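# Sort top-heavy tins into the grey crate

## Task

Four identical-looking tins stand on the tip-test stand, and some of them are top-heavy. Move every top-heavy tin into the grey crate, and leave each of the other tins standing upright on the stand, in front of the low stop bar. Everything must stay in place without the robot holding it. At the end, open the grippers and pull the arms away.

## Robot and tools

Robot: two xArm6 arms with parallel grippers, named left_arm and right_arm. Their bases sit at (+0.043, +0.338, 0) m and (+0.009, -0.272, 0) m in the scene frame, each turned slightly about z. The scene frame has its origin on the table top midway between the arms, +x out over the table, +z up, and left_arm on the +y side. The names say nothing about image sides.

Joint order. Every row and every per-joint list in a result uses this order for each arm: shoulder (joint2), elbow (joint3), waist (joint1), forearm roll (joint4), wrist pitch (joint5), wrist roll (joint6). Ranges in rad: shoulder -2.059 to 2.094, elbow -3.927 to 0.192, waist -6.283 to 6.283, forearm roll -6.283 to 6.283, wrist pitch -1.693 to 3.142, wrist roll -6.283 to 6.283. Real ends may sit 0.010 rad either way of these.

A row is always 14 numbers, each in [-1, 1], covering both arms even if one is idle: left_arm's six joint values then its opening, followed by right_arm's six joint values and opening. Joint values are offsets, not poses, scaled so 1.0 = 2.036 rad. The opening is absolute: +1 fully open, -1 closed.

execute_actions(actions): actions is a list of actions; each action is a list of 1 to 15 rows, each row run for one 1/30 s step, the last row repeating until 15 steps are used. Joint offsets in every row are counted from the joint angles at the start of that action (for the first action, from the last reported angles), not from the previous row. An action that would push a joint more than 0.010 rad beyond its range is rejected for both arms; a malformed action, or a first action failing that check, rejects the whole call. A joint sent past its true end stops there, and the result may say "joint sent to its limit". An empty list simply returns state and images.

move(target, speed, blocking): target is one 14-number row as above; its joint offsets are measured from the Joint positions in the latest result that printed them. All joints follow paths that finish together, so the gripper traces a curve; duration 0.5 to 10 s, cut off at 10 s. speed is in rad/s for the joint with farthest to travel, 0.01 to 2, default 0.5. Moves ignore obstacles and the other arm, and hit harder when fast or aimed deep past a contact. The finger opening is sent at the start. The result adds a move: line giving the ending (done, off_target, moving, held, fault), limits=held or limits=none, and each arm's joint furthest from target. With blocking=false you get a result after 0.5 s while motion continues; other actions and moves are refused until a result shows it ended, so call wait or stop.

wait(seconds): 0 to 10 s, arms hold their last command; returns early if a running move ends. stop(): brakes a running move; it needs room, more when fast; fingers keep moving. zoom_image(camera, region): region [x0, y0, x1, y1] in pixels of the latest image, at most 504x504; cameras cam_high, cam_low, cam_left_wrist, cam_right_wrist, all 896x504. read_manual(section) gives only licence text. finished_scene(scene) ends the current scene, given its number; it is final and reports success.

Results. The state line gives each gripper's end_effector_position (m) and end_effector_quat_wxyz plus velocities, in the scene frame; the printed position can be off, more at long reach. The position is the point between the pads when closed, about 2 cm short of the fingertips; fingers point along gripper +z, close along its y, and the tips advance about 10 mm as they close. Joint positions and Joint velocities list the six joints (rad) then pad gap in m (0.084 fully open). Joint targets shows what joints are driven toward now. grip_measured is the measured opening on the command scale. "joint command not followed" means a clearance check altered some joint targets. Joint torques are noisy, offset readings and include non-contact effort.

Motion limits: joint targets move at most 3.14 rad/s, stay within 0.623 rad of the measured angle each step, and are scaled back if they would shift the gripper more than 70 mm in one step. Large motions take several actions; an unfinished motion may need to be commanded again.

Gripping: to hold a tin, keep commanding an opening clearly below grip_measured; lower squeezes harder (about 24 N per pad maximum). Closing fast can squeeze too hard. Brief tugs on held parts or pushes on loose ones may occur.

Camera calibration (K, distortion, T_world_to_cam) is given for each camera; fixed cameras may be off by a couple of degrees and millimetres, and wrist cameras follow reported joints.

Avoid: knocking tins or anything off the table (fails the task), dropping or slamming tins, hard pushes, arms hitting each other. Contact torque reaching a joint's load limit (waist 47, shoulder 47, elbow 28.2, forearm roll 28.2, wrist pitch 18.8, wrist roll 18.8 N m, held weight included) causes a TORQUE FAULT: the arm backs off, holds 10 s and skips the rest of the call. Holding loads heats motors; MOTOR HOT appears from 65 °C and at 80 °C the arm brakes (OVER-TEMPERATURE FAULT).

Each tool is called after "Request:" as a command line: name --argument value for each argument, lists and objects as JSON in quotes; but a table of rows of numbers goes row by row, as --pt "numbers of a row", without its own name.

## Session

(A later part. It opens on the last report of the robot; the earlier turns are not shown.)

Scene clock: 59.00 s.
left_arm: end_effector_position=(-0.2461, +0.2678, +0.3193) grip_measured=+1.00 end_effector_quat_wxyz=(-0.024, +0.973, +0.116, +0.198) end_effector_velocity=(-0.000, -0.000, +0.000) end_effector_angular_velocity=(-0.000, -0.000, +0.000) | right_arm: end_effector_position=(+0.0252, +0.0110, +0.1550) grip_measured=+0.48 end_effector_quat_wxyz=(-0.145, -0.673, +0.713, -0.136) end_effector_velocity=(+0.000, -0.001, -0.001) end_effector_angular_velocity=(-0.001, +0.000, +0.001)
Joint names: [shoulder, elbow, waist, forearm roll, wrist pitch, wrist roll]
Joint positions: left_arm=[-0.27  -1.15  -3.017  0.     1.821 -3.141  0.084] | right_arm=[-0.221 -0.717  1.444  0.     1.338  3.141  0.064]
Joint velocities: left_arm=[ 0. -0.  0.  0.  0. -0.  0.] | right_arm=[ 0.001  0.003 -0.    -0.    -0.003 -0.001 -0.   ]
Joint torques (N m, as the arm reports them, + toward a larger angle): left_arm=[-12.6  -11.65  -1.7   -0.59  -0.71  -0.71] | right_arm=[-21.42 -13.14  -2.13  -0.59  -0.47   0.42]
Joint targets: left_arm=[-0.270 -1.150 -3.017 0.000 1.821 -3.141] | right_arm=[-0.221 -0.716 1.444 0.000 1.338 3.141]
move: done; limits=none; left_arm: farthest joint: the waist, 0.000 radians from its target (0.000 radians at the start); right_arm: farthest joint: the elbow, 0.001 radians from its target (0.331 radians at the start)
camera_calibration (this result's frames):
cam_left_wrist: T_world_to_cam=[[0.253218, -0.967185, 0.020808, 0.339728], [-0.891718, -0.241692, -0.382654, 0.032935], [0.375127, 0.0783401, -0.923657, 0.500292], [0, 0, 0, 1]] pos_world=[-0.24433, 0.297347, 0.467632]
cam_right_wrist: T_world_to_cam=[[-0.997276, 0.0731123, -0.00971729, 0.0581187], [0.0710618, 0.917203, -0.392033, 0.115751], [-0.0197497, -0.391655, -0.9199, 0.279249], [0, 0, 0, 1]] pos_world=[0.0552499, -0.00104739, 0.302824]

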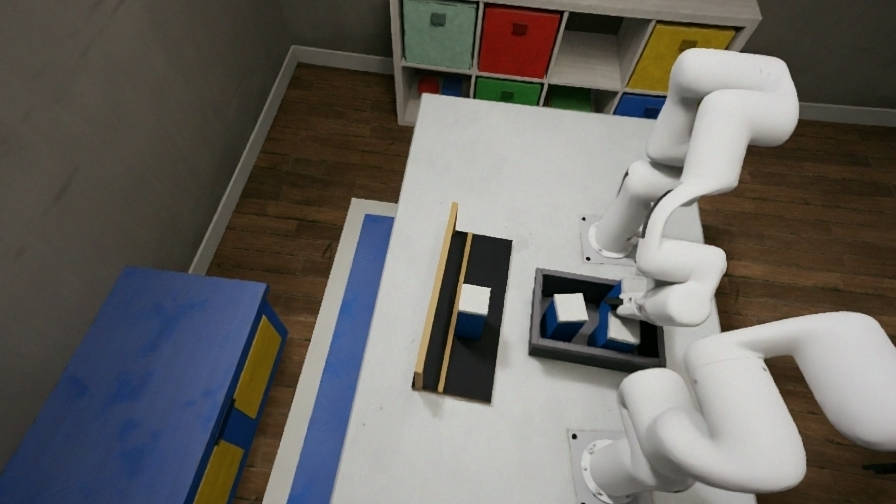

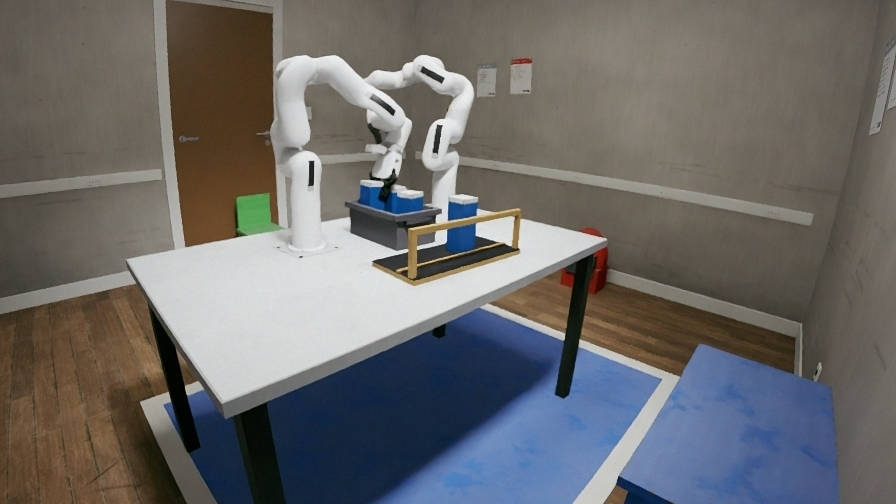

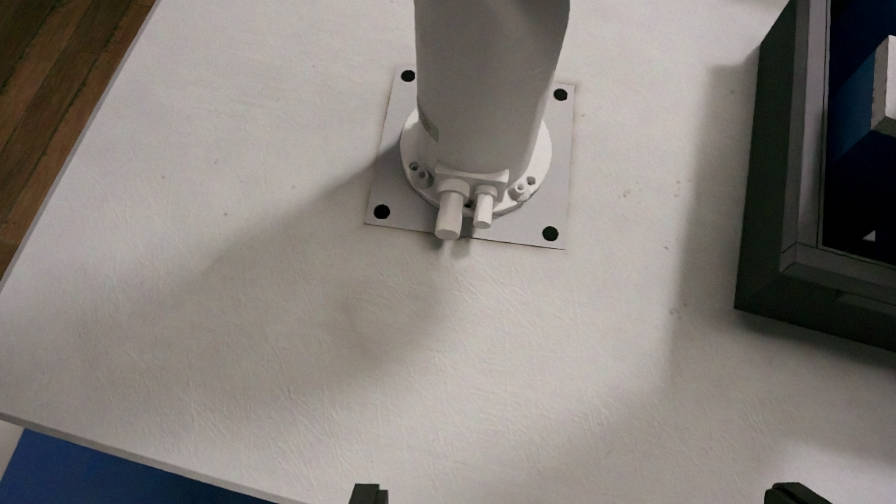

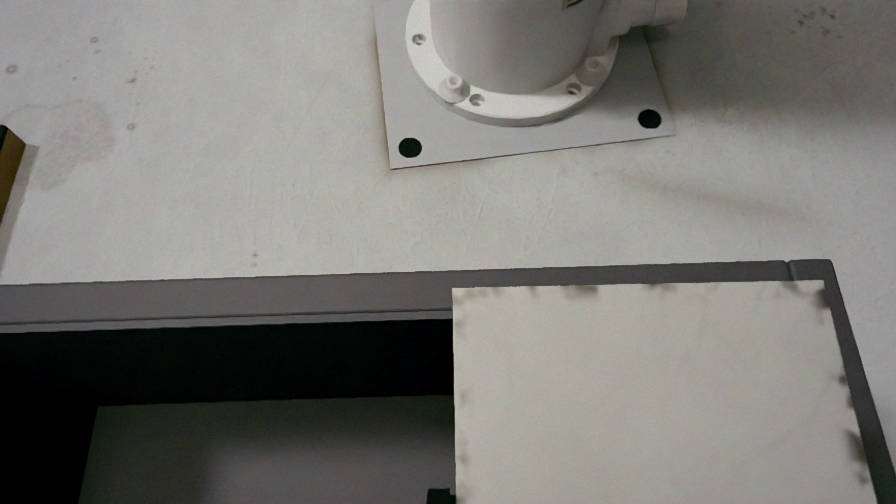

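Request:
execute_actions --actions '[[[0,0,0,0,0,0,1, 0,0,0,0,0,0,1]]]'

Request:
move --target '[0,0,0,0,0,0,1, -0.0497,-0.1622,0,0,0.2119,0,1]' --speed 1.2

Request:
move --target '[0,0,0,0,0,0,1, 0,0,-0.6,0,0,0,1]' --speed 1.8

Scene clock: 59.87 s.
left_arm: end_effector_position=(-0.2461, +0.2678, +0.3193) grip_measured=+1.00 end_effector_quat_wxyz=(-0.024, +0.973, +0.116, +0.198) end_effector_velocity=(-0.000, +0.000, -0.000) end_effector_angular_velocity=(+0.000, +0.000, +0.000) | right_arm: end_effector_position=(+0.0253, +0.0110, +0.1550) grip_measured=+1.00 end_effector_quat_wxyz=(-0.145, -0.673, +0.713, -0.136) end_effector_velocity=(-0.000, +0.000, +0.000) end_effector_angular_velocity=(+0.001, -0.001, +0.000)
Joint names: [shoulder, elbow, waist, forearm roll, wrist pitch, wrist roll]
Joint positions: left_arm=[-0.27  -1.15  -3.017  0.     1.821 -3.141  0.084] | right_arm=[-0.221 -0.717  1.444  0.     1.338  3.141  0.084]
Joint velocities: left_arm=[-0.     0.     0.    -0.001 -0.    -0.     0.   ] | right_arm=[-0.    -0.001  0.001 -0.    -0.     0.001  0.   ]
Joint torques (N m, as the arm reports them, + toward a larger angle): left_arm=[-12.49 -11.65  -1.45  -0.74  -0.73  -0.77] | right_arm=[-20.51 -12.42  -2.15  -0.48  -0.52   0.43]
Joint targets: left_arm=[-0.270 -1.150 -3.017 0.000 1.821 -3.141] | right_arm=[-0.221 -0.717 1.444 0.000 1.338 3.141]
camera_calibration (this result's frames):
cam_left_wrist: T_world_to_cam=[[0.253218, -0.967185, 0.020808, 0.339728], [-0.891718, -0.241692, -0.382654, 0.0329351], [0.375127, 0.0783401, -0.923657, 0.500292], [0, 0, 0, 1]] pos_world=[-0.24433, 0.297347, 0.467632]
cam_right_wrist: T_world_to_cam=[[-0.997276, 0.0731122, -0.00975021, 0.0581411], [0.0710751, 0.917211, -0.392009, 0.115753], [-0.0197177, -0.391635, -0.91991, 0.279269], [0, 0, 0, 1]] pos_world=[0.0552622, -0.00104888, 0.302846]

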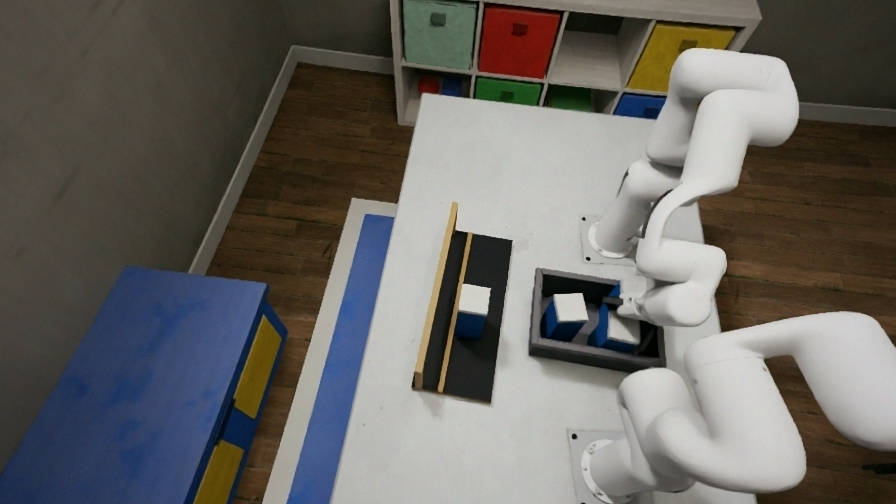

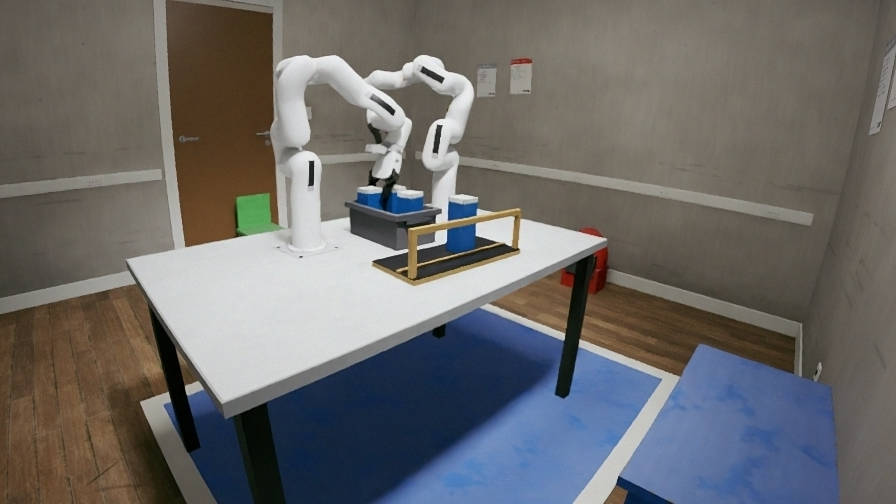

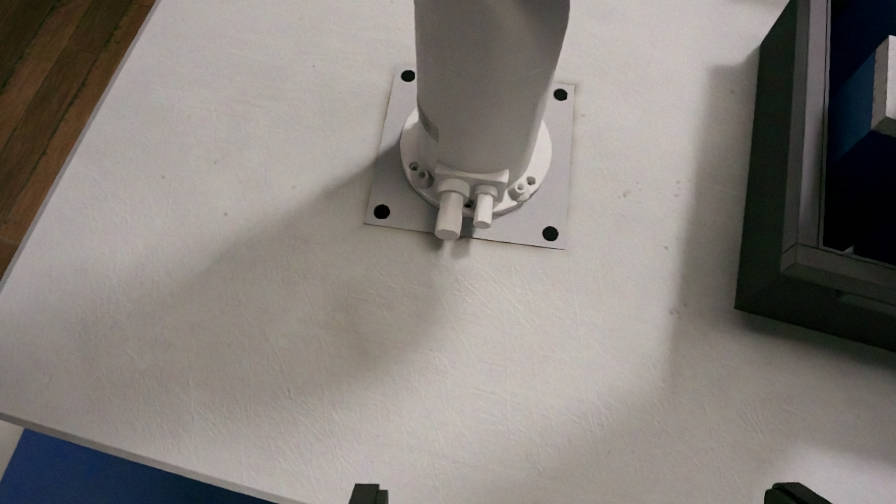

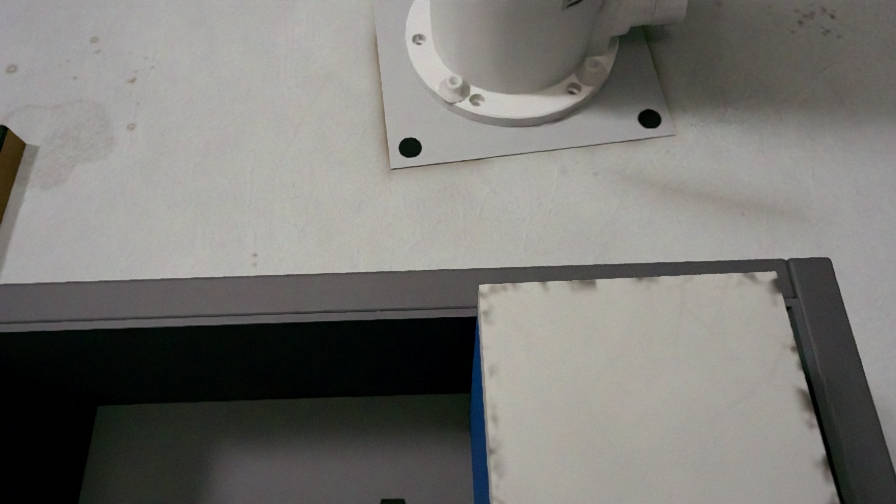

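Scene clock: 61.03 s.
left_arm: end_effector_position=(-0.2461, +0.2678, +0.3193) grip_measured=+1.00 end_effector_quat_wxyz=(-0.024, +0.973, +0.116, +0.198) end_effector_velocity=(-0.000, -0.000, -0.000) end_effector_angular_velocity=(-0.000, -0.000, -0.000) | right_arm: end_effector_position=(+0.0252, +0.0108, +0.2997) grip_measured=+1.00 end_effector_quat_wxyz=(-0.145, -0.673, +0.713, -0.136) end_effector_velocity=(-0.000, +0.000, +0.002) end_effector_angular_velocity=(+0.003, +0.001, +0.003)
Joint names: [shoulder, elbow, waist, forearm roll, wrist pitch, wrist roll]
Joint positions: left_arm=[-0.27  -1.15  -3.017  0.     1.821 -3.141  0.084] | right_arm=[-0.322 -1.046  1.444  0.     1.769  3.141  0.084]
Joint velocities: left_arm=[ 0.  0.  0.  0. -0.  0. -0.] | right_arm=[-0.003 -0.003  0.001  0.     0.003 -0.001  0.   ]
Joint torques (N m, as the arm reports them, + toward a larger angle): left_arm=[-12.32 -11.53  -1.48  -0.65  -0.86  -0.73] | right_arm=[-19.   -13.23  -2.2   -0.56  -0.49   0.47]
Joint targets: left_arm=[-0.270 -1.150 -3.017 0.000 1.821 -3.141] | right_arm=[-0.322 -1.047 1.444 0.000 1.769 3.141]
move: done; limits=none; left_arm: farthest joint: the waist, 0.000 radians from its target (0.000 radians at the start); right_arm: farthest joint: the elbow, 0.001 radians from its target (0.330 radians at the start)
camera_calibration (this result's frames):
cam_left_wrist: T_world_to_cam=[[0.253218, -0.967185, 0.0208079, 0.339728], [-0.891718, -0.241692, -0.382654, 0.0329351], [0.375127, 0.0783401, -0.923657, 0.500292], [0, 0, 0, 1]] pos_world=[-0.24433, 0.297347, 0.467632]
cam_right_wrist: T_world_to_cam=[[-0.997283, 0.0730238, -0.00971704, 0.059537], [0.07097, 0.917003, -0.392515, 0.172776], [-0.0197524, -0.392138, -0.919694, 0.412278], [0, 0, 0, 1]] pos_world=[0.0552568, -0.00111392, 0.447565]

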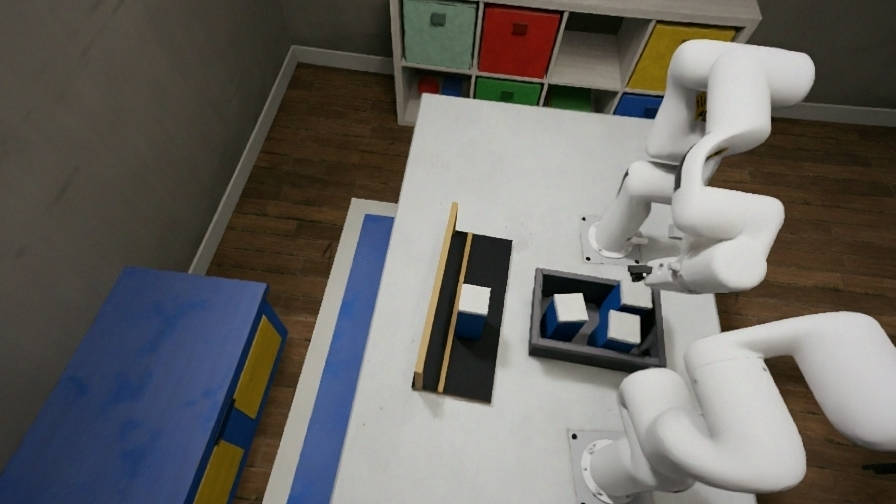

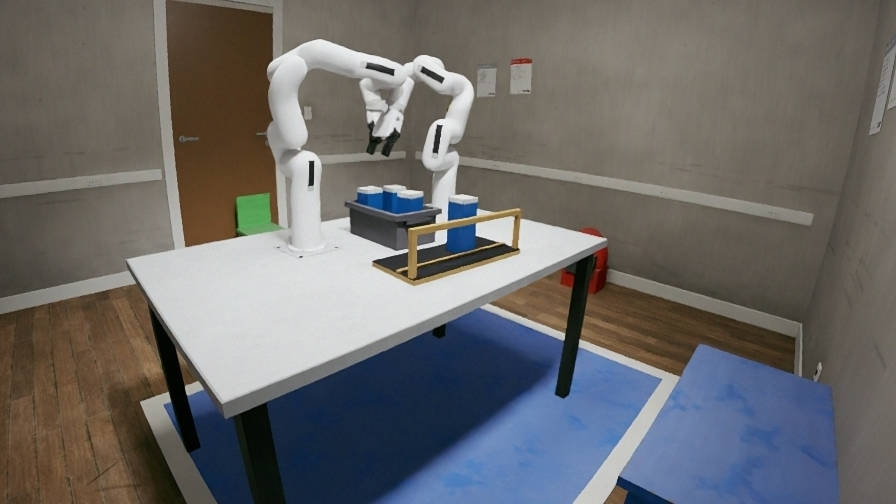

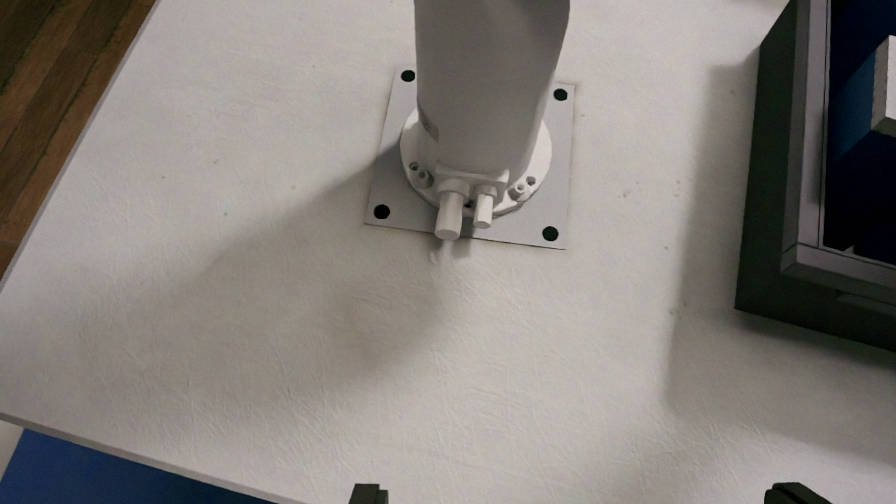

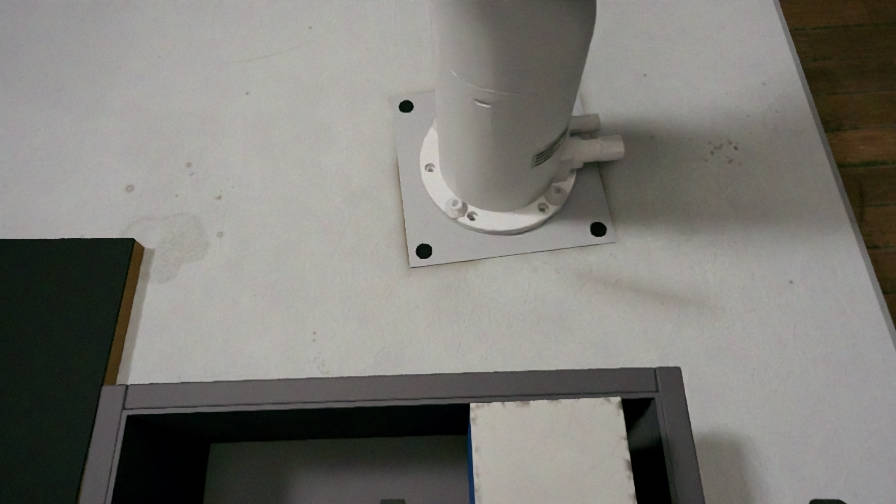

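Scene clock: 62.83 s.
left_arm: end_effector_position=(-0.2461, +0.2678, +0.3193) grip_measured=+1.00 end_effector_quat_wxyz=(-0.024, +0.973, +0.116, +0.198) end_effector_velocity=(+0.000, +0.000, -0.000) end_effector_angular_velocity=(+0.001, -0.002, +0.001) | right_arm: end_effector_position=(+0.2805, -0.1906, +0.2997) grip_measured=+1.00 end_effector_quat_wxyz=(-0.197, -0.143, +0.970, -0.029) end_effector_velocity=(+0.000, -0.002, -0.000) end_effector_angular_velocity=(-0.000, +0.000, -0.006)
Joint names: [shoulder, elbow, waist, forearm roll, wrist pitch, wrist roll]
Joint positions: left_arm=[-0.27  -1.15  -3.017  0.     1.821 -3.141  0.084] | right_arm=[-0.322 -1.046  0.223  0.     1.769  3.141  0.084]
Joint velocities: left_arm=[ 0.     0.001  0.001 -0.001  0.001 -0.    -0.   ] | right_arm=[-0.     0.001 -0.005 -0.    -0.     0.001 -0.   ]
Joint torques (N m, as the arm reports them, + toward a larger angle): left_arm=[-12.58 -11.46  -1.69  -0.55  -0.71  -0.87] | right_arm=[-18.91 -13.11  -2.24  -0.59  -0.58   0.43]
Joint targets: left_arm=[-0.270 -1.150 -3.017 0.000 1.821 -3.141] | right_arm=[-0.322 -1.046 0.223 0.000 1.769 3.141]
move: done; limits=none; left_arm: farthest joint: the waist, 0.000 radians from its target (0.000 radians at the start); right_arm: farthest joint: the waist, 0.001 radians from its target (1.222 radians at the start)
camera_calibration (this result's frames):
cam_left_wrist: T_world_to_cam=[[0.253218, -0.967185, 0.0208079, 0.339728], [-0.891718, -0.241692, -0.382654, 0.0329349], [0.375127, 0.0783401, -0.923657, 0.500293], [0, 0, 0, 1]] pos_world=[-0.24433, 0.297347, 0.467632]
cam_right_wrist: T_world_to_cam=[[-0.273324, 0.961873, -0.0096758, 0.295165], [0.885754, 0.247746, -0.392506, -0.0167774], [-0.375144, -0.115852, -0.919699, 0.490702], [0, 0, 0, 1]] pos_world=[0.27962, -0.222906, 0.447569]

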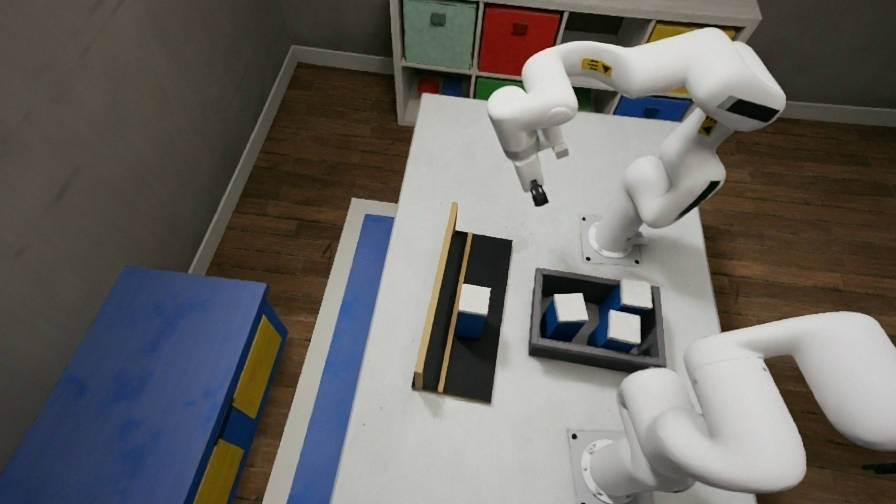

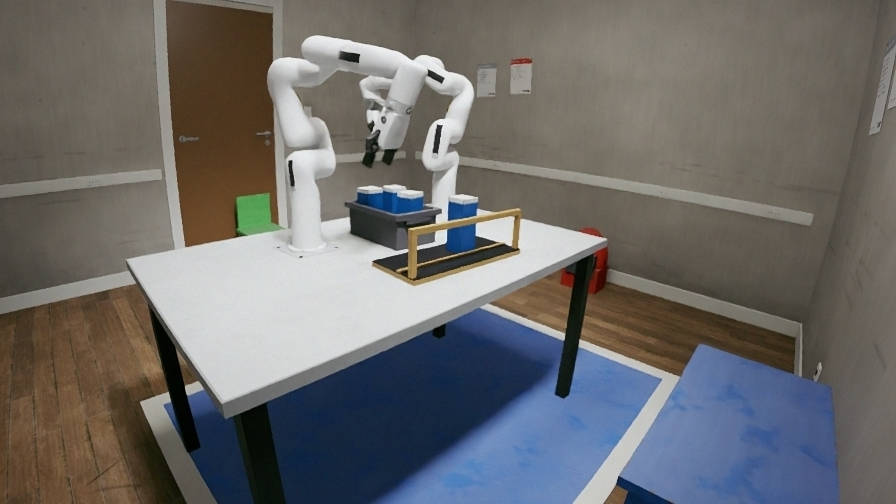

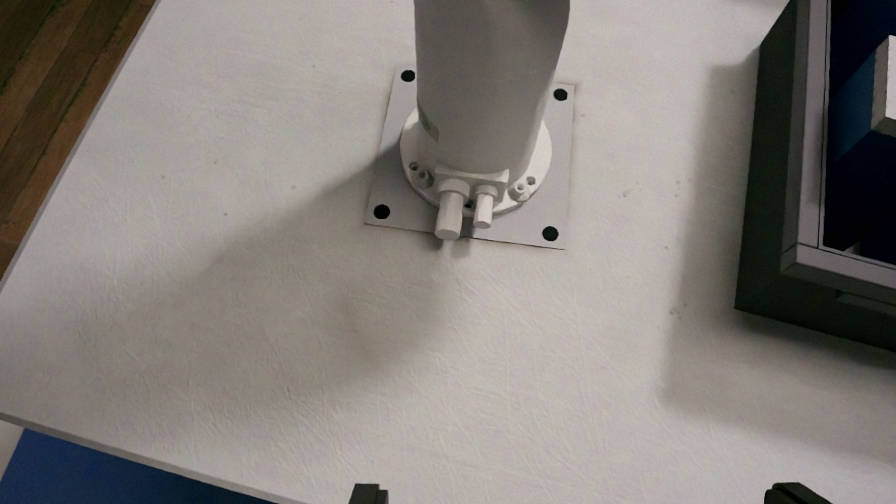

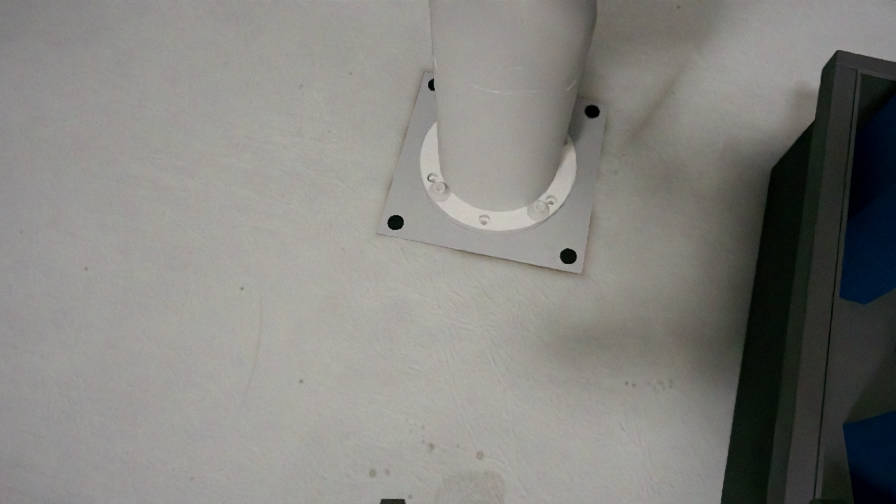

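Request:
finished_scene --scene 2

The scene is finished: the task was done.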